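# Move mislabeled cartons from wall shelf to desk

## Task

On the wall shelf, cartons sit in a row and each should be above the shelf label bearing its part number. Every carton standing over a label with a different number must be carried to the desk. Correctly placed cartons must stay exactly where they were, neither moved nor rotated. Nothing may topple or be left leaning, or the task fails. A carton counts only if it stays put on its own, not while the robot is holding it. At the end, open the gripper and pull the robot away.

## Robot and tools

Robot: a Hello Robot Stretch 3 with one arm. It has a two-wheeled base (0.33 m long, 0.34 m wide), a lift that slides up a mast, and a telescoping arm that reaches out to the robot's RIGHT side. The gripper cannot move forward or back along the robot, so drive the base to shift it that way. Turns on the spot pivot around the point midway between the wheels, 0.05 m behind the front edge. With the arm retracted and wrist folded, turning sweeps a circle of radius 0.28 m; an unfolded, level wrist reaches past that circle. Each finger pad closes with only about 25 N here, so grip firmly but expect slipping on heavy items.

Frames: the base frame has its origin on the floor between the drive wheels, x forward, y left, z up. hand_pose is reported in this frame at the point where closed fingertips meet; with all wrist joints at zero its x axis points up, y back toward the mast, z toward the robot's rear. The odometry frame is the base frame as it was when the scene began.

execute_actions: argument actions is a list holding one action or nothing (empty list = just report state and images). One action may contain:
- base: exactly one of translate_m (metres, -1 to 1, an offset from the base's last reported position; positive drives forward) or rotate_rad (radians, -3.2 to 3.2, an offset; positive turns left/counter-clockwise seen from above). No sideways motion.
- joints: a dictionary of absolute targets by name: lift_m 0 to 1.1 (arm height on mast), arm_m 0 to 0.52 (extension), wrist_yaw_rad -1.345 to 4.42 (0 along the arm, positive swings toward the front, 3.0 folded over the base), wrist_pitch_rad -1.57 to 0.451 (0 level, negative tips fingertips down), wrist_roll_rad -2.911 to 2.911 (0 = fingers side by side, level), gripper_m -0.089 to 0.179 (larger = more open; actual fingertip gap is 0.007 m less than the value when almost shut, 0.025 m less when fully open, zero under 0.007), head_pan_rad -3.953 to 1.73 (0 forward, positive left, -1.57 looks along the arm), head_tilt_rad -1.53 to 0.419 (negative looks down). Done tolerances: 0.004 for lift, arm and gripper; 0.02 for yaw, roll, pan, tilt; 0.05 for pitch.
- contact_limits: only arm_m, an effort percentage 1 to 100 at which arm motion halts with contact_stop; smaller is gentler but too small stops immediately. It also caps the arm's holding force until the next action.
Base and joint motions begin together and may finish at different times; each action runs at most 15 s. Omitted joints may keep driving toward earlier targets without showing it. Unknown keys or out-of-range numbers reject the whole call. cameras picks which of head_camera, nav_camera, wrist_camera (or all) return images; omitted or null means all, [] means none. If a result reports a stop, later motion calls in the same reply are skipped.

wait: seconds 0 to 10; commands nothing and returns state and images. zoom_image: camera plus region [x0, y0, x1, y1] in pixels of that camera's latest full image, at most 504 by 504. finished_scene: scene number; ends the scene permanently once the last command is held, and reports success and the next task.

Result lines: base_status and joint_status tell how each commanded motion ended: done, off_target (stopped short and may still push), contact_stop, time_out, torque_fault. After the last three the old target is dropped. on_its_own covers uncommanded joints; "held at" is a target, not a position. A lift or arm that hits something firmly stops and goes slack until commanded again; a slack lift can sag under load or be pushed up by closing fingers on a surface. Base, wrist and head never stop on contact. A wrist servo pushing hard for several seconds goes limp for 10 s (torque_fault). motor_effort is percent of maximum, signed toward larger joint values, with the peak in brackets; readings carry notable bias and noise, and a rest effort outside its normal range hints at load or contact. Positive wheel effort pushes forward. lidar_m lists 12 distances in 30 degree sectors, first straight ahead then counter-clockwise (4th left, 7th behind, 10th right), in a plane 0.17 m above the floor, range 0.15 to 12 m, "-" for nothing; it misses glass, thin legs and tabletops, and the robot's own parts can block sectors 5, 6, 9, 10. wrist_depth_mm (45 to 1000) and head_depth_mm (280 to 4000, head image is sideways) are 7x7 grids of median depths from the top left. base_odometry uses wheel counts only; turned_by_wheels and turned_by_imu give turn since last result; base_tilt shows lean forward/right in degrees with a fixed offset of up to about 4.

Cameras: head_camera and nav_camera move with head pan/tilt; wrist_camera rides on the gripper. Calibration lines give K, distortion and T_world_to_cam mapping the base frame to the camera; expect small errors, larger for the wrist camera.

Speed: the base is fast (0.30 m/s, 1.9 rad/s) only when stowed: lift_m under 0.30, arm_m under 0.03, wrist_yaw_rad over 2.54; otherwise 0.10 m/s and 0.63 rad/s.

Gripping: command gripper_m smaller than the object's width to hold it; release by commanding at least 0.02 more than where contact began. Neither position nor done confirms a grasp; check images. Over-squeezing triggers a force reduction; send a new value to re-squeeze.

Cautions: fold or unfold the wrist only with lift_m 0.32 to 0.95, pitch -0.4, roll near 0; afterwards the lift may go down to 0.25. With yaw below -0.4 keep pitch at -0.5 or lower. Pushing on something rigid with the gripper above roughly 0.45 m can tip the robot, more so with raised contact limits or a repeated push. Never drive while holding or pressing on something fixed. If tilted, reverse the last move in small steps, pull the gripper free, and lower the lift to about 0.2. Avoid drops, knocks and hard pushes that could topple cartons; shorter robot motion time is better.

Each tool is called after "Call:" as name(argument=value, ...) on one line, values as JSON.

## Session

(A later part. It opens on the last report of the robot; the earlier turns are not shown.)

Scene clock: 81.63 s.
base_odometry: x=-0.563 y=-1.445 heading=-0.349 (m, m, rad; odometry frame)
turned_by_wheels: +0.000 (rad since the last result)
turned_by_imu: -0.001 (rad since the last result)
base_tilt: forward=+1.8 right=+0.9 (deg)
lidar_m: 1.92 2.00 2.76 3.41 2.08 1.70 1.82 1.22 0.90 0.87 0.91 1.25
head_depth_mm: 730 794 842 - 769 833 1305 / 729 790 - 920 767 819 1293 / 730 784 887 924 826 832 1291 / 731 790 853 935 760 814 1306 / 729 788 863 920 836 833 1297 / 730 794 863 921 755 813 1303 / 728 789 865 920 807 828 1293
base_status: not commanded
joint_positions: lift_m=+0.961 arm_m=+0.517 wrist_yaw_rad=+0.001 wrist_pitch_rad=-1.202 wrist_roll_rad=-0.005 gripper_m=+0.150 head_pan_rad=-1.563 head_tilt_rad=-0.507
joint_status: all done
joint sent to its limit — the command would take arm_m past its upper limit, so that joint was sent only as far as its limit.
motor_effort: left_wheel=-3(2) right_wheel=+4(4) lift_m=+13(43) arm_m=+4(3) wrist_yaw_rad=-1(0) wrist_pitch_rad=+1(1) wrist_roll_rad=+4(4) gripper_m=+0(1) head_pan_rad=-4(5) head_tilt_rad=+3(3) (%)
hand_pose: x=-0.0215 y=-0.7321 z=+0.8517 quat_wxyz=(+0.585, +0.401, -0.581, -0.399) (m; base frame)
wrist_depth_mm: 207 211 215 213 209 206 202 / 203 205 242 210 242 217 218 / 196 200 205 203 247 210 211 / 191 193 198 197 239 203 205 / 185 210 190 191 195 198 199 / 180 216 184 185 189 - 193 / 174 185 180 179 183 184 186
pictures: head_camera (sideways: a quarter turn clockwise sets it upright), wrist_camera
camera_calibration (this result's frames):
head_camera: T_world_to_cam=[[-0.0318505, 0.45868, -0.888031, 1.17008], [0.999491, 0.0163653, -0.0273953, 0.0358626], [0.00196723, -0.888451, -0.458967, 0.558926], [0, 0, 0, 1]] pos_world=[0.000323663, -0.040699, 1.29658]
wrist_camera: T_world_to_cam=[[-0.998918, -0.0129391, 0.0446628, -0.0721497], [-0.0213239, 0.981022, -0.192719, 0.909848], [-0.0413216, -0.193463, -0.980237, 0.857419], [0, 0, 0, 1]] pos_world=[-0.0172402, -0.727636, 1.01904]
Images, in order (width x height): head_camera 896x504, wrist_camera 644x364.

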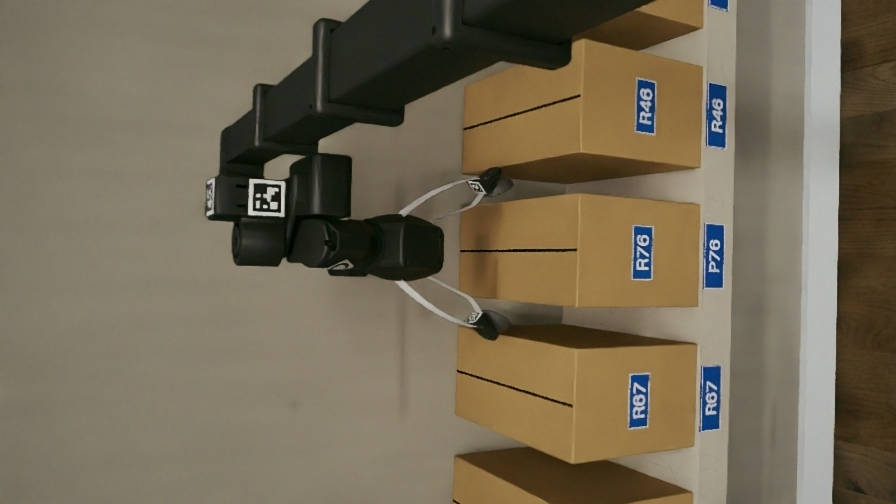

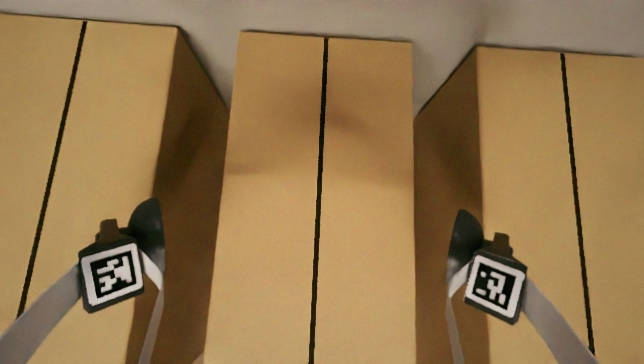

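Call:
execute_actions(actions=[{"joints":{"gripper_m":0.13}}], cameras=["wrist_camera"])

Call:
execute_actions(actions=[{"joints":{"lift_m":0.93}}], cameras=["head_camera","wrist_camera"])

Scene clock: 89.97 s.
base_odometry: x=-0.563 y=-1.445 heading=-0.349 (m, m, rad; odometry frame)
turned_by_wheels: +0.000 (rad since the last result)
turned_by_imu: -0.001 (rad since the last result)
base_tilt: forward=+1.9 right=+0.7 (deg)
lidar_m: 1.92 1.99 2.76 3.61 2.08 1.70 1.82 1.23 0.90 0.87 0.91 1.25
head_depth_mm: 730 791 841 - 768 831 1298 / 730 792 - 921 769 819 1298 / 731 784 885 937 829 832 1289 / 732 792 852 916 761 816 1298 / 730 789 861 920 832 834 1295 / 730 792 858 915 754 813 1292 / 730 792 864 925 811 832 1300
base_status: not commanded
joint_positions: lift_m=+0.961 arm_m=+0.517 wrist_yaw_rad=+0.001 wrist_pitch_rad=-1.202 wrist_roll_rad=-0.005 gripper_m=+0.130 head_pan_rad=-1.563 head_tilt_rad=-0.507
joint_status: all done
motor_effort: left_wheel=-2(2) right_wheel=+4(4) lift_m=+12(13) arm_m=+3(4) wrist_yaw_rad=-1(1) wrist_pitch_rad=+1(1) wrist_roll_rad=+3(3) gripper_m=-1(100) head_pan_rad=-4(5) head_tilt_rad=+3(4) (%)
hand_pose: x=-0.0215 y=-0.7321 z=+0.8517 quat_wxyz=(+0.585, +0.401, -0.581, -0.399) (m; base frame)
wrist_depth_mm: 209 210 214 213 208 205 202 / 203 204 240 210 243 217 220 / 197 199 204 203 246 209 210 / 190 193 198 198 240 202 205 / 185 187 191 190 193 197 197 / 180 - 185 185 186 191 192 / 175 185 179 180 183 186 186
pictures: wrist_camera
camera_calibration (this result's frames):
wrist_camera: T_world_to_cam=[[-0.998918, -0.0129392, 0.0446628, -0.0721498], [-0.021324, 0.981022, -0.192719, 0.909848], [-0.0413216, -0.193463, -0.980237, 0.857419], [0, 0, 0, 1]] pos_world=[-0.0172402, -0.727636, 1.01904]
Images, in order (width x height): wrist_camera 644x364.

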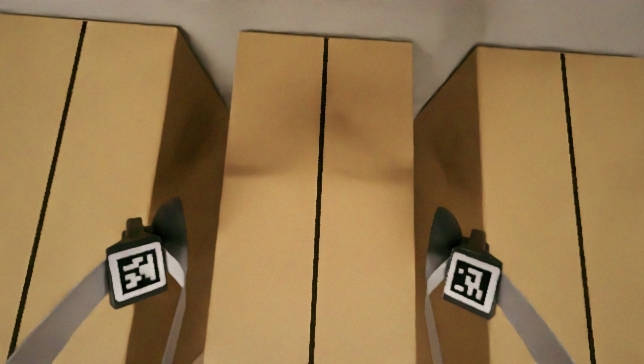

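Scene clock: 91.03 s.
base_odometry: x=-0.563 y=-1.445 heading=-0.349 (m, m, rad; odometry frame)
turned_by_wheels: +0.000 (rad since the last result)
turned_by_imu: +0.000 (rad since the last result)
base_tilt: forward=+2.1 right=+0.8 (deg)
lidar_m: 1.92 2.00 2.76 3.62 2.08 1.71 1.83 1.23 0.90 0.87 0.91 1.25
head_depth_mm: 732 793 865 - - 847 1304 / 729 791 842 910 768 821 1304 / 728 790 - 933 828 831 1301 / 730 790 851 896 763 817 1299 / 733 793 858 924 833 837 1305 / 730 792 864 923 755 813 1297 / 731 789 860 920 806 827 1303
base_status: not commanded
joint_positions: lift_m=+0.931 arm_m=+0.517 wrist_yaw_rad=+0.001 wrist_pitch_rad=-1.202 wrist_roll_rad=-0.005 gripper_m=+0.130 head_pan_rad=-1.563 head_tilt_rad=-0.507
joint_status: all done
motor_effort: left_wheel=-4(4) right_wheel=+6(6) lift_m=+10(12) arm_m=+3(3) wrist_yaw_rad=-1(1) wrist_pitch_rad=+1(1) wrist_roll_rad=+3(3) gripper_m=-6(6) head_pan_rad=-4(5) head_tilt_rad=+3(3) (%)
hand_pose: x=-0.0215 y=-0.7321 z=+0.8218 quat_wxyz=(+0.585, +0.401, -0.581, -0.399) (m; base frame)
wrist_depth_mm: 178 180 184 184 188 190 191 / 172 176 178 178 181 186 185 / 166 174 171 172 174 180 180 / 162 176 166 167 170 175 174 / 157 159 161 162 163 168 169 / 153 - 156 157 159 162 162 / - 187 151 153 154 179 158
pictures: head_camera (sideways: a quarter turn clockwise sets it upright), wrist_camera
camera_calibration (this result's frames):
head_camera: T_world_to_cam=[[-0.0318504, 0.458679, -0.888031, 1.17008], [0.999491, 0.0163652, -0.0273953, 0.0358626], [0.00196712, -0.888451, -0.458967, 0.558926], [0, 0, 0, 1]] pos_world=[0.000323658, -0.040699, 1.29658]
wrist_camera: T_world_to_cam=[[-0.998918, -0.0129348, 0.0446683, -0.0708166], [-0.0213236, 0.981009, -0.192785, 0.904147], [-0.0413264, -0.193529, -0.980224, 0.828041], [0, 0, 0, 1]] pos_world=[-0.0172404, -0.727643, 0.989135]
Images, in order (width x height): head_camera 896x504, wrist_camera 644x364.

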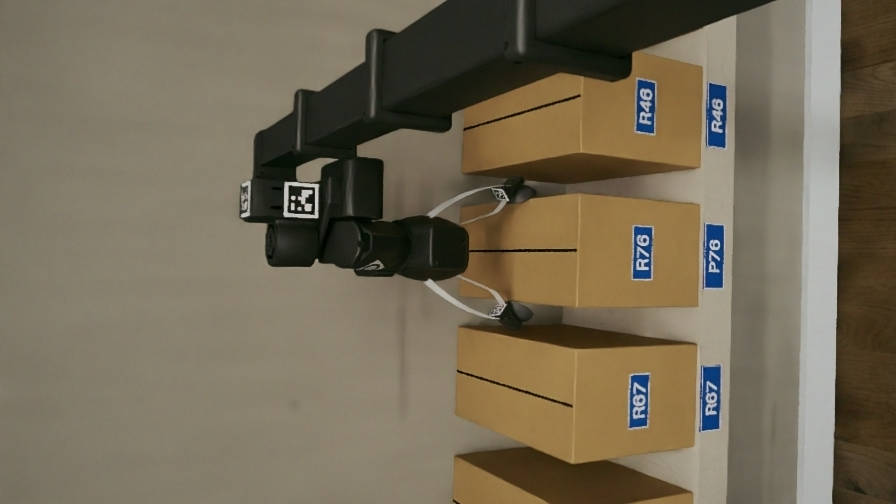

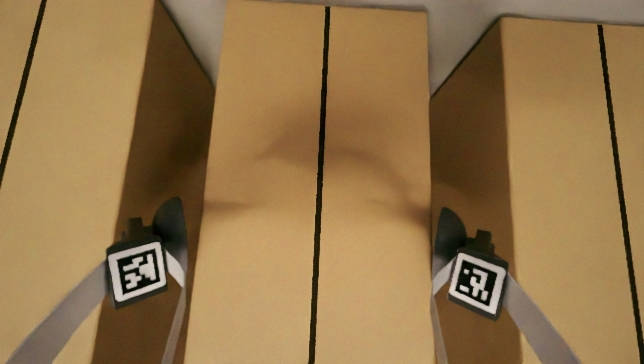

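Call:
execute_actions(actions=[{"base":{"translate_m":-0.004},"joints":{"gripper_m":0.142}}], cameras=[])

Call:
execute_actions(actions=[{"joints":{"lift_m":0.905}}], cameras=["head_camera","wrist_camera"])

Scene clock: 96.87 s.
base_odometry: x=-0.567 y=-1.443 heading=-0.349 (m, m, rad; odometry frame)
turned_by_wheels: +0.000 (rad since the last result)
turned_by_imu: -0.001 (rad since the last result)
base_tilt: forward=+1.9 right=+0.8 (deg)
lidar_m: 1.92 2.00 2.75 3.42 2.07 1.70 1.82 1.23 0.90 0.87 0.91 1.25
head_depth_mm: 728 793 866 - - 849 1306 / 728 792 841 909 770 825 1304 / 730 793 - 934 813 830 1294 / 731 790 851 895 766 811 1292 / 728 790 860 928 819 830 1297 / 728 791 862 922 753 813 1301 / 727 790 863 921 804 830 1293
base_status: done
joint_positions: lift_m=+0.931 arm_m=+0.517 wrist_yaw_rad=+0.001 wrist_pitch_rad=-1.202 wrist_roll_rad=-0.005 gripper_m=+0.142 head_pan_rad=-1.563 head_tilt_rad=-0.507
joint_status: all done
motor_effort: left_wheel=-2(10) right_wheel=+3(6) lift_m=+12(12) arm_m=+4(4) wrist_yaw_rad=-1(1) wrist_pitch_rad=+1(1) wrist_roll_rad=+3(4) gripper_m=+2(100) head_pan_rad=-3(4) head_tilt_rad=+3(4) (%)
hand_pose: x=-0.0215 y=-0.7321 z=+0.8218 quat_wxyz=(+0.585, +0.401, -0.581, -0.399) (m; base frame)
wrist_depth_mm: 177 180 183 185 190 189 190 / 171 178 178 178 182 186 185 / 166 181 172 172 176 179 179 / 161 183 165 166 170 172 173 / 156 179 160 162 165 167 167 / 153 227 155 157 159 161 162 / 148 181 150 152 154 173 158
pictures: none
No camera images: the call's "cameras" was empty. Leave "cameras" out to get every camera's image.

Scene clock: 97.87 s.
base_odometry: x=-0.567 y=-1.443 heading=-0.349 (m, m, rad; odometry frame)
turned_by_wheels: +0.000 (rad since the last result)
turned_by_imu: +0.000 (rad since the last result)
base_tilt: forward=+1.9 right=+0.7 (deg)
lidar_m: 1.93 2.01 2.75 3.41 2.08 1.70 1.82 1.23 0.90 0.87 0.91 1.25
head_depth_mm: 730 791 868 921 - - 1307 / 731 795 855 - 760 820 1302 / 731 792 - 935 810 833 1295 / 729 791 841 859 763 817 1299 / 728 792 861 924 787 831 1294 / 728 791 864 923 755 810 1306 / 732 788 862 925 804 829 1300
base_status: not commanded
joint_positions: lift_m=+0.906 arm_m=+0.517 wrist_yaw_rad=+0.001 wrist_pitch_rad=-1.202 wrist_roll_rad=-0.005 gripper_m=+0.142 head_pan_rad=-1.563 head_tilt_rad=-0.507
joint_status: all done
motor_effort: left_wheel=-3(2) right_wheel=+3(3) lift_m=+12(11) arm_m=+4(3) wrist_yaw_rad=-1(1) wrist_pitch_rad=+1(1) wrist_roll_rad=+3(4) gripper_m=+2(0) head_pan_rad=-5(4) head_tilt_rad=+3(3) (%)
hand_pose: x=-0.0215 y=-0.7321 z=+0.7967 quat_wxyz=(+0.585, +0.401, -0.581, -0.399) (m; base frame)
wrist_depth_mm: 151 174 155 155 159 179 163 / 145 177 149 151 153 176 157 / 141 180 144 146 149 174 151 / 137 172 140 142 143 170 146 / 135 152 135 136 138 157 141 / 130 131 131 133 134 146 137 / 140 168 127 128 130 172 134
pictures: head_camera (sideways: a quarter turn clockwise sets it upright), wrist_camera
camera_calibration (this result's frames):
head_camera: T_world_to_cam=[[-0.0318505, 0.458679, -0.888031, 1.17008], [0.999491, 0.0163654, -0.0273953, 0.0358626], [0.00196733, -0.888451, -0.458967, 0.558926], [0, 0, 0, 1]] pos_world=[0.000323667, -0.040699, 1.29658]
wrist_camera: T_world_to_cam=[[-0.998918, -0.0129361, 0.0446637, -0.0696926], [-0.021324, 0.981009, -0.192785, 0.899312], [-0.0413216, -0.193529, -0.980224, 0.803456], [0, 0, 0, 1]] pos_world=[-0.0172402, -0.727644, 0.964053]
Images, in order (width x height): head_camera 896x504, wrist_camera 644x364.

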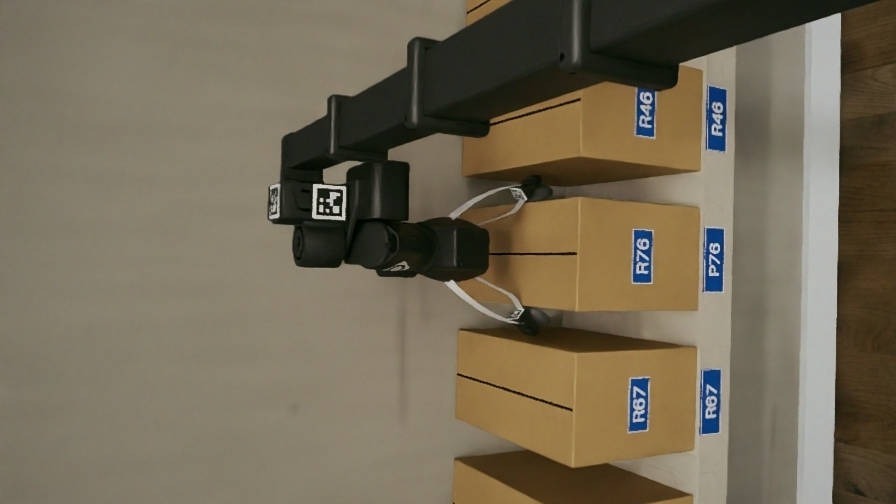

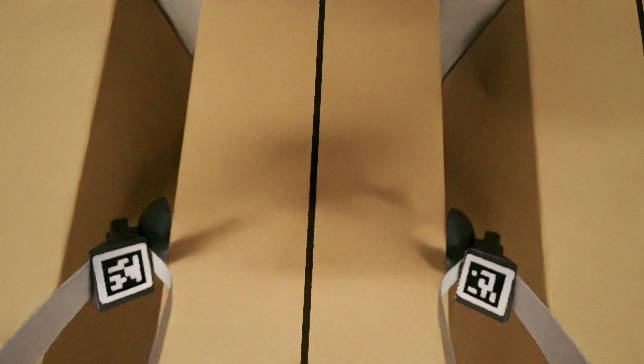

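Call:
execute_actions(actions=[{"joints":{"lift_m":0.893}}], cameras=[])

Call:
execute_actions(actions=[{"joints":{"gripper_m":0.05}}], cameras=[])

Call:
execute_actions(actions=[{"joints":{"lift_m":0.93}}], cameras=["head_camera","wrist_camera"])

Scene clock: 102.07 s.
base_odometry: x=-0.567 y=-1.443 heading=-0.349 (m, m, rad; odometry frame)
turned_by_wheels: +0.000 (rad since the last result)
turned_by_imu: -0.001 (rad since the last result)
base_tilt: forward=+1.9 right=+0.8 (deg)
lidar_m: 1.92 2.00 2.76 3.40 2.07 1.70 1.82 1.23 0.90 0.87 0.91 1.25
head_depth_mm: 733 791 865 922 - - 1306 / 732 791 852 - 771 823 1310 / 731 791 843 941 803 830 1305 / 731 792 845 861 765 813 1293 / 728 790 863 929 804 832 1289 / 730 790 866 918 754 814 1299 / 732 795 861 921 804 830 1295
base_status: not commanded
joint_positions: lift_m=+0.894 arm_m=+0.517 wrist_yaw_rad=+0.001 wrist_pitch_rad=-1.196 wrist_roll_rad=-0.005 gripper_m=+0.142 head_pan_rad=-1.563 head_tilt_rad=-0.507
joint_status: all done
motor_effort: left_wheel=-2(2) right_wheel=+3(4) lift_m=+5(11) arm_m=+3(3) wrist_yaw_rad=-1(1) wrist_pitch_rad=-3(3) wrist_roll_rad=+3(3) gripper_m=-14(14) head_pan_rad=-5(3) head_tilt_rad=+4(3) (%)
hand_pose: x=-0.0215 y=-0.7337 z=+0.7855 quat_wxyz=(+0.586, +0.399, -0.582, -0.397) (m; base frame)
wrist_depth_mm: 140 174 144 145 148 178 152 / 137 177 139 140 142 176 146 / 133 169 134 136 138 173 141 / 131 170 130 131 133 171 136 / 135 126 126 127 129 156 132 / - 122 122 123 125 - 128 / 139 158 118 120 120 173 124
pictures: none
No camera images: the call's "cameras" was empty. Leave "cameras" out to get every camera's image.

Scene clock: 103.47 s.
base_odometry: x=-0.567 y=-1.443 heading=-0.349 (m, m, rad; odometry frame)
turned_by_wheels: +0.000 (rad since the last result)
turned_by_imu: +0.000 (rad since the last result)
base_tilt: forward=+2.0 right=+0.8 (deg)
lidar_m: 1.93 2.00 2.75 3.40 2.08 1.69 1.82 1.23 0.90 0.87 0.91 1.24
head_depth_mm: 734 792 863 924 - - 1304 / 732 795 854 - 769 824 1299 / 734 791 835 943 804 834 1303 / 734 793 845 883 764 814 1291 / 731 793 862 926 792 830 1298 / 730 792 864 924 755 815 1288 / 730 790 861 923 801 828 1302
base_status: not commanded
joint_positions: lift_m=+0.894 arm_m=+0.517 wrist_yaw_rad=+0.001 wrist_pitch_rad=-1.192 wrist_roll_rad=-0.005 gripper_m=+0.109 head_pan_rad=-1.563 head_tilt_rad=-0.507
joint_status: gripper_m off_target (ended at +0.109, target +0.050)
motor_effort: left_wheel=-3(3) right_wheel=+4(4) lift_m=+5(5) arm_m=+4(4) wrist_yaw_rad=-1(1) wrist_pitch_rad=-5(5) wrist_roll_rad=+4(3) gripper_m=-100(100) head_pan_rad=-5(5) head_tilt_rad=+4(3) (%)
hand_pose: x=-0.0215 y=-0.7345 z=+0.7858 quat_wxyz=(+0.587, +0.398, -0.583, -0.396) (m; base frame)
wrist_depth_mm: 143 175 147 148 151 180 155 / 138 177 141 143 145 177 149 / 134 179 137 137 140 174 144 / 132 170 132 133 135 170 138 / 132 128 127 129 131 156 133 / - 151 123 125 126 - 130 / 139 158 119 121 122 172 126
pictures: none
No camera images: the call's "cameras" was empty. Leave "cameras" out to get every camera's image.

Scene clock: 105.07 s.
base_odometry: x=-0.567 y=-1.443 heading=-0.349 (m, m, rad; odometry frame)
turned_by_wheels: +0.000 (rad since the last result)
turned_by_imu: +0.000 (rad since the last result)
base_tilt: forward=+1.9 right=+0.9 (deg)
lidar_m: 1.92 2.00 2.75 3.42 2.08 1.70 1.82 1.23 0.90 0.87 0.91 1.25
head_depth_mm: 730 793 869 - - 849 1315 / 728 792 842 909 769 821 1297 / 732 792 - 921 804 830 1298 / 731 790 854 845 750 826 1296 / 729 790 864 924 767 833 1293 / 731 790 860 918 759 812 1295 / 729 788 862 926 803 828 1296
base_status: not commanded
joint_positions: lift_m=+0.929 arm_m=+0.517 wrist_yaw_rad=+0.001 wrist_pitch_rad=-1.205 wrist_roll_rad=-0.005 gripper_m=+0.085 head_pan_rad=-1.563 head_tilt_rad=-0.507
joint_status: all done
on_its_own: gripper_m moved -0.024 toward your old target +0.050
motor_effort: left_wheel=-2(4) right_wheel=+2(4) lift_m=+46(48) arm_m=+3(3) wrist_yaw_rad=-1(1) wrist_pitch_rad=+2(9) wrist_roll_rad=+3(3) gripper_m=-100(100) head_pan_rad=-4(5) head_tilt_rad=+3(4) (%)
hand_pose: x=-0.0215 y=-0.7316 z=+0.8200 quat_wxyz=(+0.584, +0.402, -0.581, -0.400) (m; base frame)
wrist_depth_mm: 175 178 147 149 151 188 188 / 170 178 143 144 146 182 182 / 164 180 138 141 143 177 176 / 160 170 135 136 138 171 170 / 155 155 131 132 134 166 164 / 151 128 128 129 131 160 160 / 147 168 125 126 127 173 156
pictures: head_camera (sideways: a quarter turn clockwise sets it upright), wrist_camera
camera_calibration (this result's frames):
head_camera: T_world_to_cam=[[-0.0318492, 0.458508, -0.888119, 1.17019], [0.999491, 0.01636, -0.027397, 0.0358648], [0.0019679, -0.88854, -0.458796, 0.558703], [0, 0, 0, 1]] pos_world=[0.00032367, -0.0407001, 1.29658]
wrist_camera: T_world_to_cam=[[-0.998918, -0.0130419, 0.0446359, -0.0707814], [-0.0213247, 0.981463, -0.190464, 0.901704], [-0.0413245, -0.191209, -0.980679, 0.828462], [0, 0, 0, 1]] pos_world=[-0.0172404, -0.727502, 0.987357]
Images, in order (width x height): head_camera 896x504, wrist_camera 644x364.

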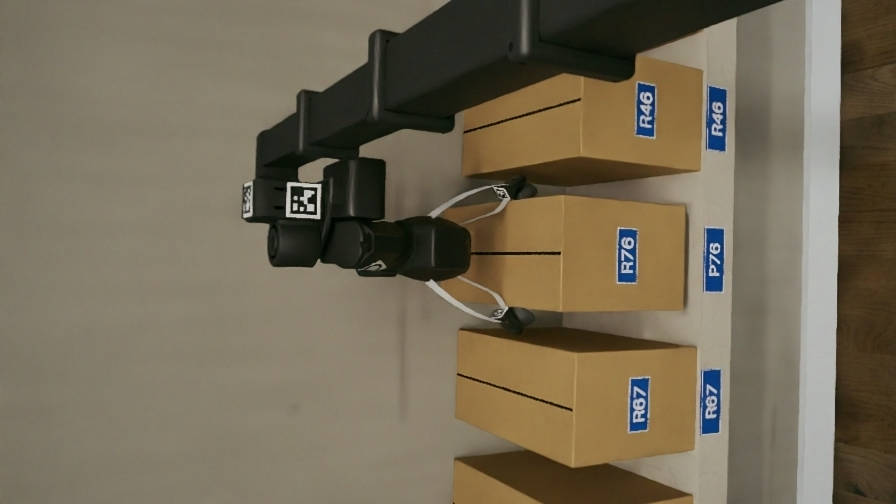

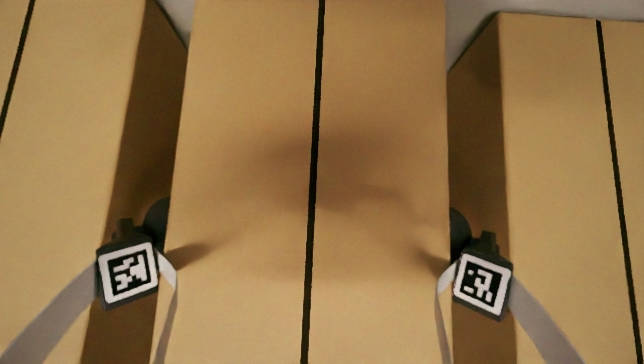

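Call:
execute_actions(actions=[{"joints":{"lift_m":1.1}}], cameras=["wrist_camera"])

Call:
execute_actions(actions=[{"joints":{"arm_m":0.1,"head_tilt_rad":-0.8}}])

Scene clock: 110.43 s.
base_odometry: x=-0.567 y=-1.443 heading=-0.349 (m, m, rad; odometry frame)
turned_by_wheels: +0.000 (rad since the last result)
turned_by_imu: -0.001 (rad since the last result)
base_tilt: forward=+2.0 right=+0.8 (deg)
lidar_m: 1.92 2.00 2.76 3.40 2.08 1.70 1.82 1.23 0.90 0.87 0.90 1.25
head_depth_mm: - 791 860 926 808 832 1298 / 717 791 865 923 767 825 1300 / - 803 851 903 832 840 1299 / 722 782 791 664 918 864 1291 / 731 789 852 888 883 858 1290 / 730 790 863 923 755 811 1301 / 729 792 860 918 807 829 1302
base_status: not commanded
joint_positions: lift_m=+1.099 arm_m=+0.517 wrist_yaw_rad=+0.001 wrist_pitch_rad=-1.205 wrist_roll_rad=-0.005 gripper_m=+0.081 head_pan_rad=-1.563 head_tilt_rad=-0.507
joint_status: all done
on_its_own: gripper_m is held at +0.080, not at your +0.050, by its stall guard, which is still easing
motor_effort: left_wheel=-2(2) right_wheel=+3(2) lift_m=+47(46) arm_m=+3(3) wrist_yaw_rad=-1(1) wrist_pitch_rad=+2(2) wrist_roll_rad=+4(4) gripper_m=-80(100) head_pan_rad=-5(4) head_tilt_rad=+3(3) (%)
hand_pose: x=-0.0215 y=-0.7314 z=+0.9900 quat_wxyz=(+0.584, +0.402, -0.581, -0.400) (m; base frame)
wrist_depth_mm: 228 223 147 148 151 206 203 / 304 296 143 144 146 267 261 / 337 341 139 140 142 351 357 / 334 327 135 136 138 348 352 / 332 315 131 133 134 336 341 / 318 128 128 130 131 355 328 / 304 301 125 126 127 311 321
pictures: wrist_camera
camera_calibration (this result's frames):
wrist_camera: T_world_to_cam=[[-0.998918, -0.0130622, 0.0446305, -0.0783762], [-0.0213244, 0.981551, -0.190008, 0.933577], [-0.0413252, -0.190755, -0.980768, 0.995589], [0, 0, 0, 1]] pos_world=[-0.0172405, -0.727464, 1.15733]
Images, in order (width x height): wrist_camera 644x364.

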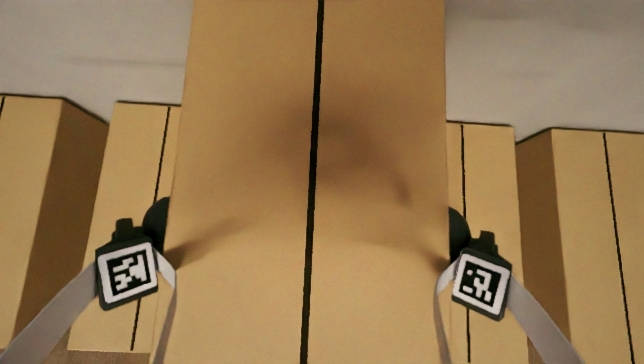

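Scene clock: 114.70 s.
base_odometry: x=-0.567 y=-1.443 heading=-0.349 (m, m, rad; odometry frame)
turned_by_wheels: +0.000 (rad since the last result)
turned_by_imu: -0.001 (rad since the last result)
base_tilt: forward=+2.0 right=+0.8 (deg)
lidar_m: 1.93 2.00 2.75 3.42 2.08 1.69 1.82 1.23 0.90 0.87 0.91 1.25
head_depth_mm: - 881 838 862 1423 1344 1173 / - 885 801 402 324 1285 1174 / - - - 362 316 360 1172 / 752 - - 361 314 361 1179 / 763 868 788 368 314 362 1172 / 765 869 785 824 1417 1327 1162 / 764 866 830 861 1422 1308 1161
base_status: not commanded
joint_positions: lift_m=+1.099 arm_m=+0.100 wrist_yaw_rad=+0.001 wrist_pitch_rad=-1.206 wrist_roll_rad=-0.005 gripper_m=+0.096 head_pan_rad=-1.563 head_tilt_rad=-0.790
joint_status: all done
on_its_own: gripper_m is held at +0.095, not at your +0.050, by its stall guard, which is not easing now
motor_effort: left_wheel=-2(1) right_wheel=+3(2) lift_m=+46(46) arm_m=-4(4) wrist_yaw_rad=-1(1) wrist_pitch_rad=+3(3) wrist_roll_rad=+4(3) gripper_m=-61(80) head_pan_rad=-5(4) head_tilt_rad=-4(25) (%)
hand_pose: x=-0.0215 y=-0.3142 z=+0.9900 quat_wxyz=(+0.584, +0.402, -0.580, -0.400) (m; base frame)
wrist_depth_mm: 792 493 147 148 150 461 437 / - - 141 144 146 570 566 / - - 138 140 142 - - / - - 135 136 138 - - / - - 131 133 134 - - / - 128 128 129 131 - - / - - 125 126 128 - -
pictures: head_camera (sideways: a quarter turn clockwise sets it upright), nav_camera (sideways: a quarter turn counterclockwise sets it upright), wrist_camera
camera_calibration (this result's frames):
head_camera: T_world_to_cam=[[-0.0335825, 0.688202, -0.724741, 0.957206], [0.999436, 0.023635, -0.0238676, 0.0312609], [0.000703535, -0.725134, -0.688607, 0.857688], [0, 0, 0, 1]] pos_world=[0.000298699, -0.0375511, 1.28508]
nav_camera: T_world_to_cam=[[0.0393994, -0.682528, 0.729797, -0.908504], [-0.998831, -0.0064393, 0.0479015, -0.00429505], [-0.0279947, -0.730831, -0.681984, 0.849555], [0, 0, 0, 1]] pos_world=[0.0552875, 0.000773686, 1.24261]
wrist_camera: T_world_to_cam=[[-0.998918, -0.013089, 0.0446233, -0.0729263], [-0.0213241, 0.981667, -0.189408, 0.523504], [-0.0413261, -0.190154, -0.980884, 1.07543], [0, 0, 0, 1]] pos_world=[-0.0172406, -0.310363, 1.15729]
Images, in order (width x height): head_camera 896x504, nav_camera 672x504, wrist_camera 644x364.

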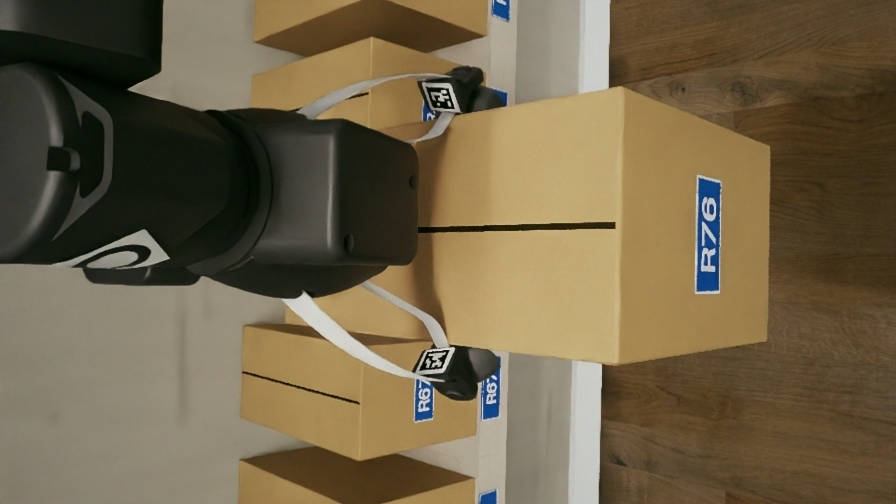

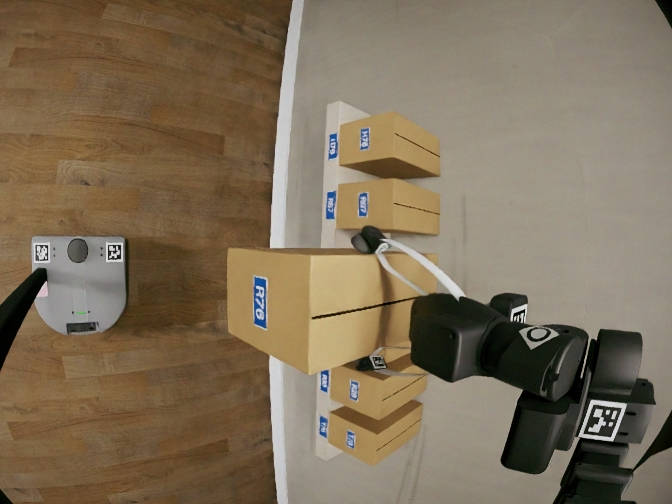

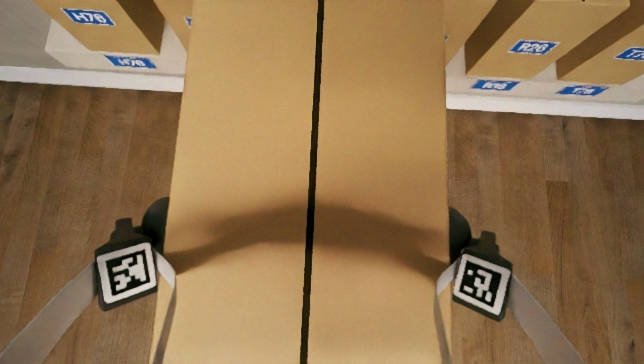

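Call:
execute_actions(actions=[{"base":{"rotate_rad":1.571},"joints":{"head_pan_rad":0,"head_tilt_rad":-0.5}}], cameras=[])

Call:
execute_actions(actions=[{"base":{"translate_m":1.0}}], cameras=[])

Call:
execute_actions(actions=[{"base":{"translate_m":1.0}}])

Scene clock: 132.33 s.
base_odometry: x=-0.567 y=-1.443 heading=+1.222 (m, m, rad; odometry frame)
turned_by_wheels: +1.571 (rad since the last result)
turned_by_imu: +1.590 (rad since the last result)
base_tilt: forward=+2.1 right=+0.7 (deg)
lidar_m: 3.57 2.07 1.69 1.82 1.23 0.90 0.87 0.91 1.25 1.92 2.00 2.76
head_depth_mm: 3333 3592 3880 2770 2057 1640 1363 / 3314 3681 3863 2736 2054 1632 1365 / 3330 3643 3761 2692 2040 1622 1359 / 3313 3502 3778 2691 2011 1615 1344 / 3361 3544 3782 2691 2012 1603 1348 / 3307 3528 3838 2644 1995 1608 1334 / 3335 3468 3666 2615 1985 1577 1328
base_status: done
joint_positions: lift_m=+1.099 arm_m=+0.100 wrist_yaw_rad=+0.001 wrist_pitch_rad=-1.206 wrist_roll_rad=-0.005 gripper_m=+0.096 head_pan_rad=-0.007 head_tilt_rad=-0.507
joint_status: all done
on_its_own: gripper_m is held at +0.095, not at your +0.050, by its stall guard, which is not easing now
motor_effort: left_wheel=-2(8) right_wheel=+3(8) lift_m=+46(46) arm_m=-3(4) wrist_yaw_rad=-1(1) wrist_pitch_rad=+3(3) wrist_roll_rad=+3(3) gripper_m=-60(62) head_pan_rad=+4(46) head_tilt_rad=+4(21) (%)
hand_pose: x=-0.0215 y=-0.3142 z=+0.9900 quat_wxyz=(+0.584, +0.402, -0.580, -0.400) (m; base frame)
wrist_depth_mm: - - 147 148 150 - 993 / - - 142 143 145 - 973 / - - 138 140 142 - 968 / - - 134 136 138 - 963 / - - 131 133 134 - 982 / - 128 128 129 131 - 942 / - - 125 126 128 - 893
pictures: none
No camera images: the call's "cameras" was empty. Leave "cameras" out to get every camera's image.

Scene clock: 143.73 s.
base_odometry: x=-0.225 y=-0.504 heading=+1.222 (m, m, rad; odometry frame)
turned_by_wheels: +0.000 (rad since the last result)
turned_by_imu: +0.001 (rad since the last result)
base_tilt: forward=+1.9 right=+0.9 (deg)
lidar_m: 2.44 2.54 1.52 1.44 1.88 1.93 1.87 1.94 2.00 1.93 2.02 2.75
head_depth_mm: 2485 2698 2933 2752 2043 1627 1362 / 2466 2711 2971 2746 2040 1645 1352 / 2464 2648 2889 2570 2031 1632 1355 / 2489 2628 2938 2678 2028 1616 1352 / 2465 2673 2936 2669 2004 1609 1348 / 2476 2629 2928 2638 2001 1616 1335 / 2453 2670 2918 2628 1980 1610 1343
base_status: done
joint_positions: lift_m=+1.099 arm_m=+0.100 wrist_yaw_rad=+0.001 wrist_pitch_rad=-1.206 wrist_roll_rad=-0.005 gripper_m=+0.096 head_pan_rad=-0.007 head_tilt_rad=-0.507
joint_status: not commanded
on_its_own: gripper_m is held at +0.095, not at your +0.050, by its stall guard, which is not easing now
motor_effort: left_wheel=-4(5) right_wheel=+4(8) lift_m=+46(46) arm_m=-4(3) wrist_yaw_rad=-1(1) wrist_pitch_rad=+3(2) wrist_roll_rad=+3(4) gripper_m=-60(61) head_pan_rad=+4(3) head_tilt_rad=+3(3) (%)
hand_pose: x=-0.0215 y=-0.3142 z=+0.9900 quat_wxyz=(+0.584, +0.402, -0.580, -0.400) (m; base frame)
wrist_depth_mm: - - 146 148 150 - - / - - 142 144 146 - - / - - 139 139 142 - - / - - 134 136 138 - - / - - 131 132 134 - - / - 128 128 129 131 - - / - - 125 126 127 - -
pictures: none
No camera images: the call's "cameras" was empty. Leave "cameras" out to get every camera's image.

Scene clock: 155.13 s.
base_odometry: x=+0.118 y=+0.436 heading=+1.222 (m, m, rad; odometry frame)
turned_by_wheels: +0.000 (rad since the last result)
turned_by_imu: +0.001 (rad since the last result)
base_tilt: forward=+2.0 right=+0.7 (deg)
lidar_m: 1.45 1.72 1.86 1.42 1.50 2.59 2.86 2.73 2.01 1.94 2.01 1.94
head_depth_mm: 1612 1763 1911 2078 2048 1630 1361 / 1608 1766 1847 1421 2039 1638 1356 / 1608 1757 1818 1408 1892 1622 1354 / 1614 1743 1780 1400 2012 1609 1342 / 1613 1734 1770 1382 1999 1600 1344 / 1612 1757 1760 1370 1997 1614 1346 / 1607 1750 1730 1368 2003 1593 1331
base_status: done
joint_positions: lift_m=+1.099 arm_m=+0.100 wrist_yaw_rad=+0.001 wrist_pitch_rad=-1.206 wrist_roll_rad=-0.005 gripper_m=+0.096 head_pan_rad=-0.007 head_tilt_rad=-0.507
joint_status: not commanded
on_its_own: gripper_m is held at +0.095, not at your +0.050, by its stall guard, which is not easing now
motor_effort: left_wheel=-3(4) right_wheel=+4(9) lift_m=+46(46) arm_m=-3(4) wrist_yaw_rad=-1(0) wrist_pitch_rad=+2(3) wrist_roll_rad=+3(3) gripper_m=-61(60) head_pan_rad=+2(4) head_tilt_rad=+3(3) (%)
hand_pose: x=-0.0215 y=-0.3142 z=+0.9900 quat_wxyz=(+0.584, +0.402, -0.580, -0.400) (m; base frame)
wrist_depth_mm: - - 146 149 150 - - / - - 142 144 146 - - / - - 139 140 142 - - / - - 134 136 138 - - / - - 131 133 134 - - / - 128 128 130 131 - - / - - 125 127 128 - -
pictures: head_camera (sideways: a quarter turn clockwise sets it upright), nav_camera (sideways: a quarter turn counterclockwise sets it upright), wrist_camera
camera_calibration (this result's frames):
head_camera: T_world_to_cam=[[-0.45905, -0.0250983, -0.888056, 1.17272], [-0.00165525, 0.999623, -0.0273957, 0.0419703], [0.888409, -0.0111061, -0.458919, 0.553456], [0, 0, 0, 1]] pos_world=[0.0467099, -0.00637459, 1.29658]
nav_camera: T_world_to_cam=[[0.452275, 0.0310063, 0.891339, -1.12163], [-0.0215532, -0.998724, 0.0456781, -0.00737918], [0.891618, -0.0398702, -0.451029, 0.543477], [0, 0, 0, 1]] pos_world=[0.0225535, 0.0490765, 1.24522]
wrist_camera: T_world_to_cam=[[-0.998918, -0.0131027, 0.0446286, -0.0729358], [-0.0213386, 0.981667, -0.189408, 0.523505], [-0.0413287, -0.190155, -0.980884, 1.07543], [0, 0, 0, 1]] pos_world=[-0.0172398, -0.310364, 1.15729]
Images, in order (width x height): head_camera 896x504, nav_camera 672x504, wrist_camera 644x364.

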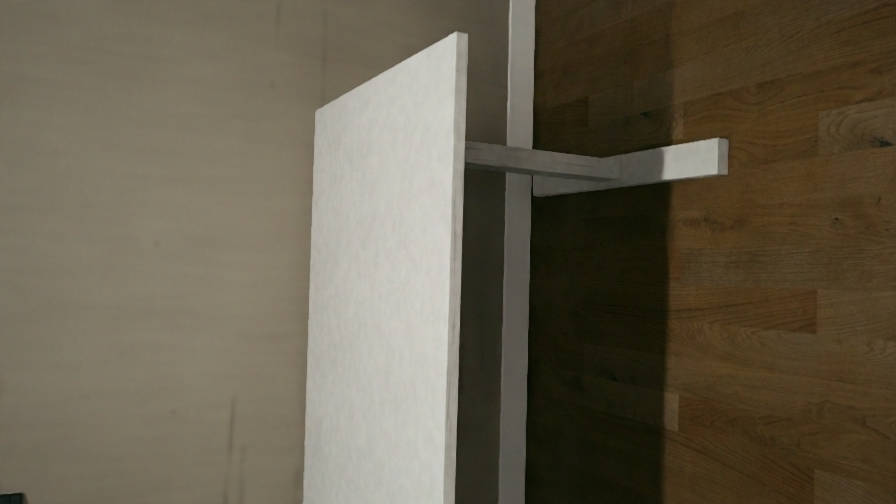

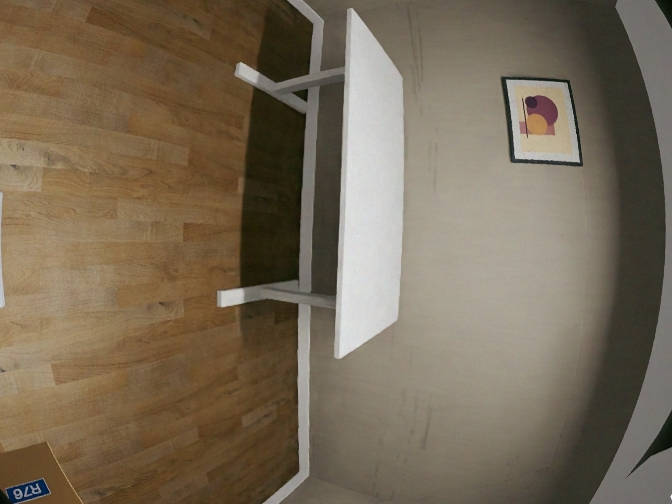

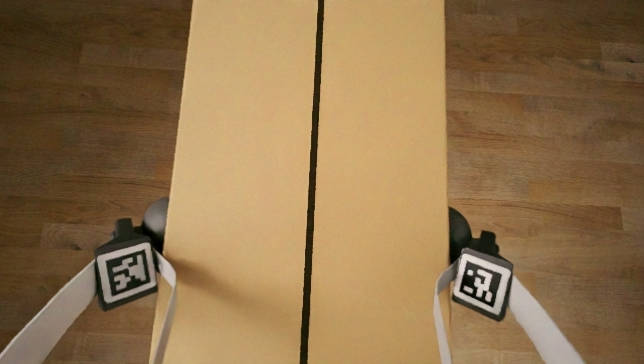

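Call:
execute_actions(actions=[{"base":{"translate_m":0.55}}], cameras=[])

Call:
execute_actions(actions=[{"base":{"rotate_rad":1.571},"joints":{"head_pan_rad":-1.57,"head_tilt_rad":-0.7}}], cameras=[])

Call:
execute_actions(actions=[{"base":{"translate_m":0.45},"joints":{"arm_m":0.5}}])

Scene clock: 169.57 s.
base_odometry: x=+0.306 y=+0.953 heading=+1.221 (m, m, rad; odometry frame)
turned_by_wheels: +0.000 (rad since the last result)
turned_by_imu: +0.000 (rad since the last result)
base_tilt: forward=+2.0 right=+0.9 (deg)
lidar_m: 1.34 1.29 1.29 1.59 1.48 2.16 3.39 2.75 2.02 1.93 1.87 0.92
head_depth_mm: 1139 1227 1350 1286 911 778 1364 / 1135 1237 1349 1219 911 772 1324 / 1136 1229 1336 1209 904 769 1343 / 1136 1232 1341 1201 899 765 1355 / 1127 1229 1349 1195 892 761 1345 / 1138 1234 1329 1179 896 759 1342 / 1130 1230 1327 1172 885 775 1326
base_status: done
joint_positions: lift_m=+1.099 arm_m=+0.100 wrist_yaw_rad=+0.001 wrist_pitch_rad=-1.206 wrist_roll_rad=-0.005 gripper_m=+0.096 head_pan_rad=-0.007 head_tilt_rad=-0.507
joint_status: not commanded
on_its_own: gripper_m is held at +0.095, not at your +0.050, by its stall guard, which is not easing now
motor_effort: left_wheel=-3(5) right_wheel=+3(8) lift_m=+45(46) arm_m=-3(3) wrist_yaw_rad=-1(1) wrist_pitch_rad=+2(3) wrist_roll_rad=+3(4) gripper_m=-59(61) head_pan_rad=+4(3) head_tilt_rad=+3(3) (%)
hand_pose: x=-0.0215 y=-0.3142 z=+0.9900 quat_wxyz=(+0.584, +0.402, -0.580, -0.400) (m; base frame)
wrist_depth_mm: - - 147 148 151 - - / - - 142 144 146 - - / - - 138 139 142 - - / - - 135 136 138 - - / - - 132 132 134 - - / - 128 128 130 131 - - / - - 125 126 128 - -
pictures: none
No camera images: the call's "cameras" was empty. Leave "cameras" out to get every camera's image.

Scene clock: 173.00 s.
base_odometry: x=+0.306 y=+0.953 heading=+2.792 (m, m, rad; odometry frame)
turned_by_wheels: +1.571 (rad since the last result)
turned_by_imu: +1.591 (rad since the last result)
base_tilt: forward=+2.0 right=+0.8 (deg)
lidar_m: 1.57 1.48 2.16 3.39 2.72 2.02 1.94 1.87 0.92 1.34 1.29 1.29
head_depth_mm: - - 1183 911 809 1429 1233 / - - 1172 912 355 313 1198 / - - - - 345 307 381 / 1145 - - - 344 306 381 / 1164 1288 1151 420 342 305 381 / 1167 1309 1142 888 1562 1395 1213 / 1165 1304 1135 885 1525 1401 1200
base_status: done
joint_positions: lift_m=+1.099 arm_m=+0.100 wrist_yaw_rad=+0.001 wrist_pitch_rad=-1.206 wrist_roll_rad=-0.005 gripper_m=+0.096 head_pan_rad=-1.563 head_tilt_rad=-0.691
joint_status: all done
on_its_own: gripper_m is held at +0.095, not at your +0.050, by its stall guard, which is not easing now
motor_effort: left_wheel=-3(11) right_wheel=+3(8) lift_m=+46(46) arm_m=-4(3) wrist_yaw_rad=-1(1) wrist_pitch_rad=+2(2) wrist_roll_rad=+4(3) gripper_m=-61(61) head_pan_rad=-4(48) head_tilt_rad=-4(19) (%)
hand_pose: x=-0.0215 y=-0.3142 z=+0.9900 quat_wxyz=(+0.584, +0.402, -0.580, -0.400) (m; base frame)
wrist_depth_mm: 468 482 147 148 150 504 - / - - 142 144 146 487 - / - - 138 140 142 - - / - - 135 136 138 - - / - - 132 133 134 - - / - 128 128 129 131 - - / - - 125 126 127 - -
pictures: none
No camera images: the call's "cameras" was empty. Leave "cameras" out to get every camera's image.

Scene clock: 179.00 s.
base_odometry: x=-0.117 y=+1.107 heading=+2.792 (m, m, rad; odometry frame)
turned_by_wheels: +0.000 (rad since the last result)
turned_by_imu: -0.001 (rad since the last result)
base_tilt: forward=+1.9 right=+0.9 (deg)
lidar_m: 1.35 1.05 1.40 3.36 3.34 2.49 2.38 1.88 1.14 1.35 1.03 1.39
head_depth_mm: 1169 1295 1181 909 1556 1425 1231 / 1167 1300 1160 907 1553 1411 1230 / 1168 1253 660 874 1544 1413 1226 / - 713 628 819 1545 1409 1219 / 1176 1288 1037 868 1531 1405 1218 / 1176 1306 1136 885 1517 1398 1212 / 1169 1308 1132 881 1521 1391 1208
base_status: done
joint_positions: lift_m=+1.099 arm_m=+0.500 wrist_yaw_rad=+0.001 wrist_pitch_rad=-1.206 wrist_roll_rad=-0.005 gripper_m=+0.096 head_pan_rad=-1.563 head_tilt_rad=-0.691
joint_status: all done
on_its_own: gripper_m is held at +0.095, not at your +0.050, by its stall guard, which is not easing now
motor_effort: left_wheel=-3(3) right_wheel=+3(9) lift_m=+46(45) arm_m=+4(4) wrist_yaw_rad=-1(0) wrist_pitch_rad=+2(3) wrist_roll_rad=+4(3) gripper_m=-60(59) head_pan_rad=-4(5) head_tilt_rad=-5(4) (%)
hand_pose: x=-0.0215 y=-0.7136 z=+0.9900 quat_wxyz=(+0.584, +0.402, -0.580, -0.400) (m; base frame)
wrist_depth_mm: 473 476 147 148 151 500 506 / 462 460 143 144 147 485 477 / 439 445 138 139 142 470 477 / 426 432 134 136 138 451 455 / 412 418 132 133 134 446 446 / 407 127 128 129 131 431 432 / 397 396 125 126 128 407 423
pictures: head_camera (sideways: a quarter turn clockwise sets it upright), nav_camera (sideways: a quarter turn counterclockwise sets it upright), wrist_camera
camera_calibration (this result's frames):
head_camera: T_world_to_cam=[[-0.0330283, 0.613559, -0.788958, 1.0409], [0.999454, 0.02123, -0.0253301, 0.0331678], [0.00120808, -0.789363, -0.613925, 0.760541], [0, 0, 0, 1]] pos_world=[0.000310649, -0.0390164, 1.28898]
nav_camera: T_world_to_cam=[[0.0388414, -0.607415, 0.793434, -0.991448], [-0.998867, -0.00175316, 0.047556, -0.00385118], [-0.0274952, -0.794383, -0.606795, 0.751746], [0, 0, 0, 1]] pos_world=[0.0553319, -0.00505278, 1.24299]
wrist_camera: T_world_to_cam=[[-0.998922, -0.0129392, 0.0445874, -0.0780146], [-0.021169, 0.981675, -0.189384, 0.915502], [-0.0413198, -0.190124, -0.98089, 0.999526], [0, 0, 0, 1]] pos_world=[-0.01725, -0.709701, 1.15729]
Images, in order (width x height): head_camera 896x504, nav_camera 672x504, wrist_camera 644x364.

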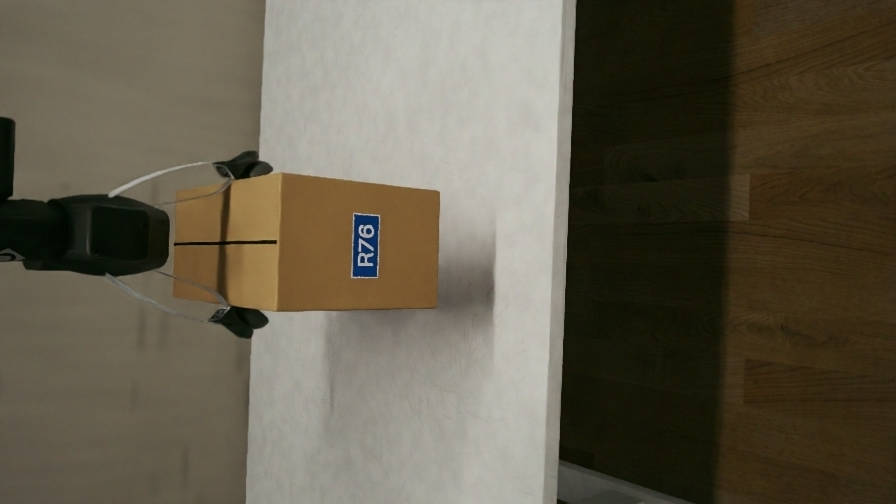

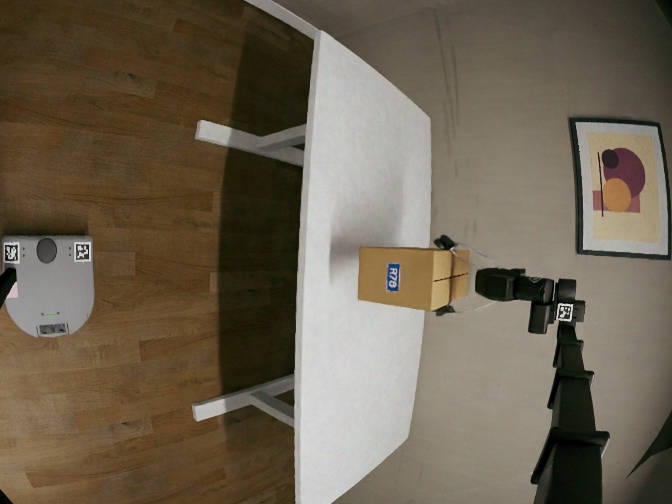

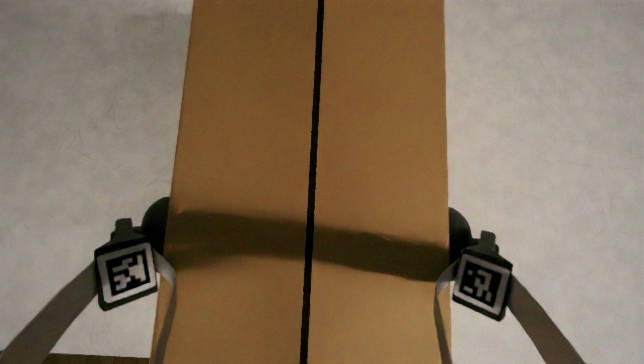

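Call:
execute_actions(actions=[{"joints":{"lift_m":0.985}}], cameras=["head_camera"])

Scene clock: 182.83 s.
base_odometry: x=-0.117 y=+1.107 heading=+2.792 (m, m, rad; odometry frame)
turned_by_wheels: +0.000 (rad since the last result)
turned_by_imu: -0.001 (rad since the last result)
base_tilt: forward=+2.0 right=+0.9 (deg)
lidar_m: 1.35 1.06 1.41 3.37 3.34 2.48 2.38 1.88 1.14 1.35 1.02 1.39
head_depth_mm: 1145 - 1148 912 1570 1424 1226 / 1122 1325 1171 906 1567 1419 1220 / - 1331 1118 847 1548 1397 1212 / 1140 - 742 725 1538 1407 1210 / 1170 1313 1136 864 1540 1401 1207 / 1172 1301 1135 886 1528 1393 1208 / 1178 1305 1134 885 1527 1397 1211
base_status: not commanded
joint_positions: lift_m=+0.986 arm_m=+0.500 wrist_yaw_rad=+0.001 wrist_pitch_rad=-1.206 wrist_roll_rad=-0.005 gripper_m=+0.096 head_pan_rad=-1.563 head_tilt_rad=-0.691
joint_status: all done
on_its_own: gripper_m is held at +0.095, not at your +0.050, by its stall guard, which is not easing now
motor_effort: left_wheel=-3(3) right_wheel=+3(3) lift_m=+13(44) arm_m=+3(3) wrist_yaw_rad=-1(1) wrist_pitch_rad=+2(2) wrist_roll_rad=+3(3) gripper_m=-60(60) head_pan_rad=-5(4) head_tilt_rad=-4(4) (%)
hand_pose: x=-0.0215 y=-0.7136 z=+0.8765 quat_wxyz=(+0.584, +0.402, -0.580, -0.400) (m; base frame)
wrist_depth_mm: 349 353 146 148 150 374 373 / 338 345 143 144 146 361 364 / 326 329 138 140 142 349 348 / 316 322 134 136 138 339 341 / 309 308 131 133 134 332 330 / 300 128 127 129 131 320 320 / 292 291 125 126 128 306 313
pictures: head_camera (sideways: a quarter turn clockwise sets it upright)
camera_calibration (this result's frames):
head_camera: T_world_to_cam=[[-0.0330281, 0.613559, -0.788958, 1.0409], [0.999454, 0.0212298, -0.0253301, 0.0331678], [0.00120789, -0.789363, -0.613925, 0.760541], [0, 0, 0, 1]] pos_world=[0.00031064, -0.0390164, 1.28898]
Images, in order (width x height): head_camera 896x504.

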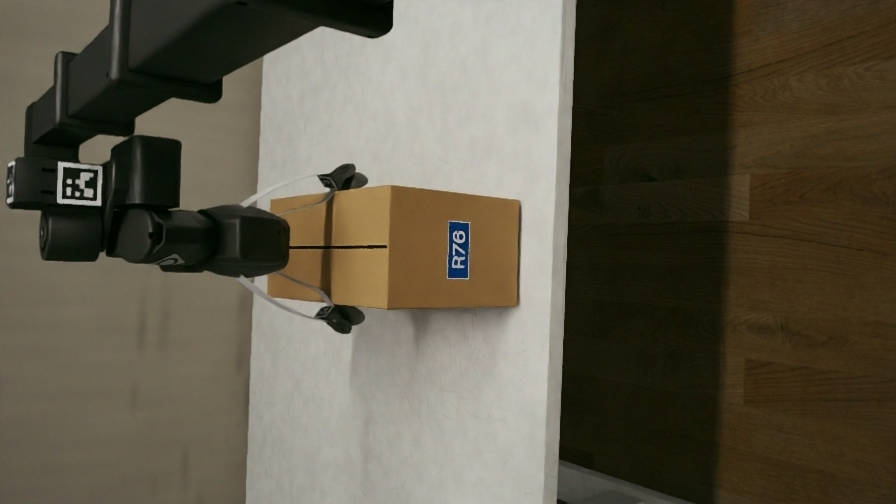

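Call:
execute_actions(actions=[{"joints":{"lift_m":0.968}}], cameras=[])

Scene clock: 185.17 s.
base_odometry: x=-0.117 y=+1.107 heading=+2.792 (m, m, rad; odometry frame)
turned_by_wheels: +0.000 (rad since the last result)
turned_by_imu: -0.001 (rad since the last result)
base_tilt: forward=+1.9 right=+0.7 (deg)
lidar_m: 1.35 1.05 1.41 3.37 3.33 2.48 2.38 1.88 1.14 1.35 1.03 1.39
head_depth_mm: 1162 - 1114 889 1563 1420 1236 / 1136 1318 1172 910 1552 1415 1227 / - 1341 1158 847 1551 1414 1213 / 1150 1287 761 725 1543 1411 1219 / 1173 1298 1148 864 1542 1398 1219 / 1173 1307 1142 891 1524 1394 1212 / 1175 1307 1141 884 1521 1394 1205
base_status: not commanded
joint_positions: lift_m=+0.973 arm_m=+0.500 wrist_yaw_rad=+0.001 wrist_pitch_rad=-1.202 wrist_roll_rad=-0.005 gripper_m=+0.096 head_pan_rad=-1.563 head_tilt_rad=-0.691
joint_status: lift_m contact_stop (moved -0.013 of -0.018)
on_its_own: gripper_m is held at +0.095, not at your +0.050, by its stall guard, which is not easing now; lift_m is slack since a contact_stop, until your next command for it (your +0.968 is given up)
motor_effort: left_wheel=-3(4) right_wheel=+4(4) lift_m=+29(29) arm_m=+3(4) wrist_yaw_rad=-1(1) wrist_pitch_rad=+1(2) wrist_roll_rad=+3(4) gripper_m=-63(63) head_pan_rad=-5(5) head_tilt_rad=-5(3) (%)
hand_pose: x=-0.0215 y=-0.7144 z=+0.8636 quat_wxyz=(+0.585, +0.401, -0.581, -0.399) (m; base frame)
wrist_depth_mm: 342 345 150 150 154 363 368 / 331 333 144 146 149 350 352 / 320 323 139 141 143 337 345 / 308 310 135 137 139 328 329 / 300 300 131 132 134 315 318 / 294 127 127 128 130 310 310 / 283 283 123 124 125 297 301
pictures: none
No camera images: the call's "cameras" was empty. Leave "cameras" out to get every camera's image.


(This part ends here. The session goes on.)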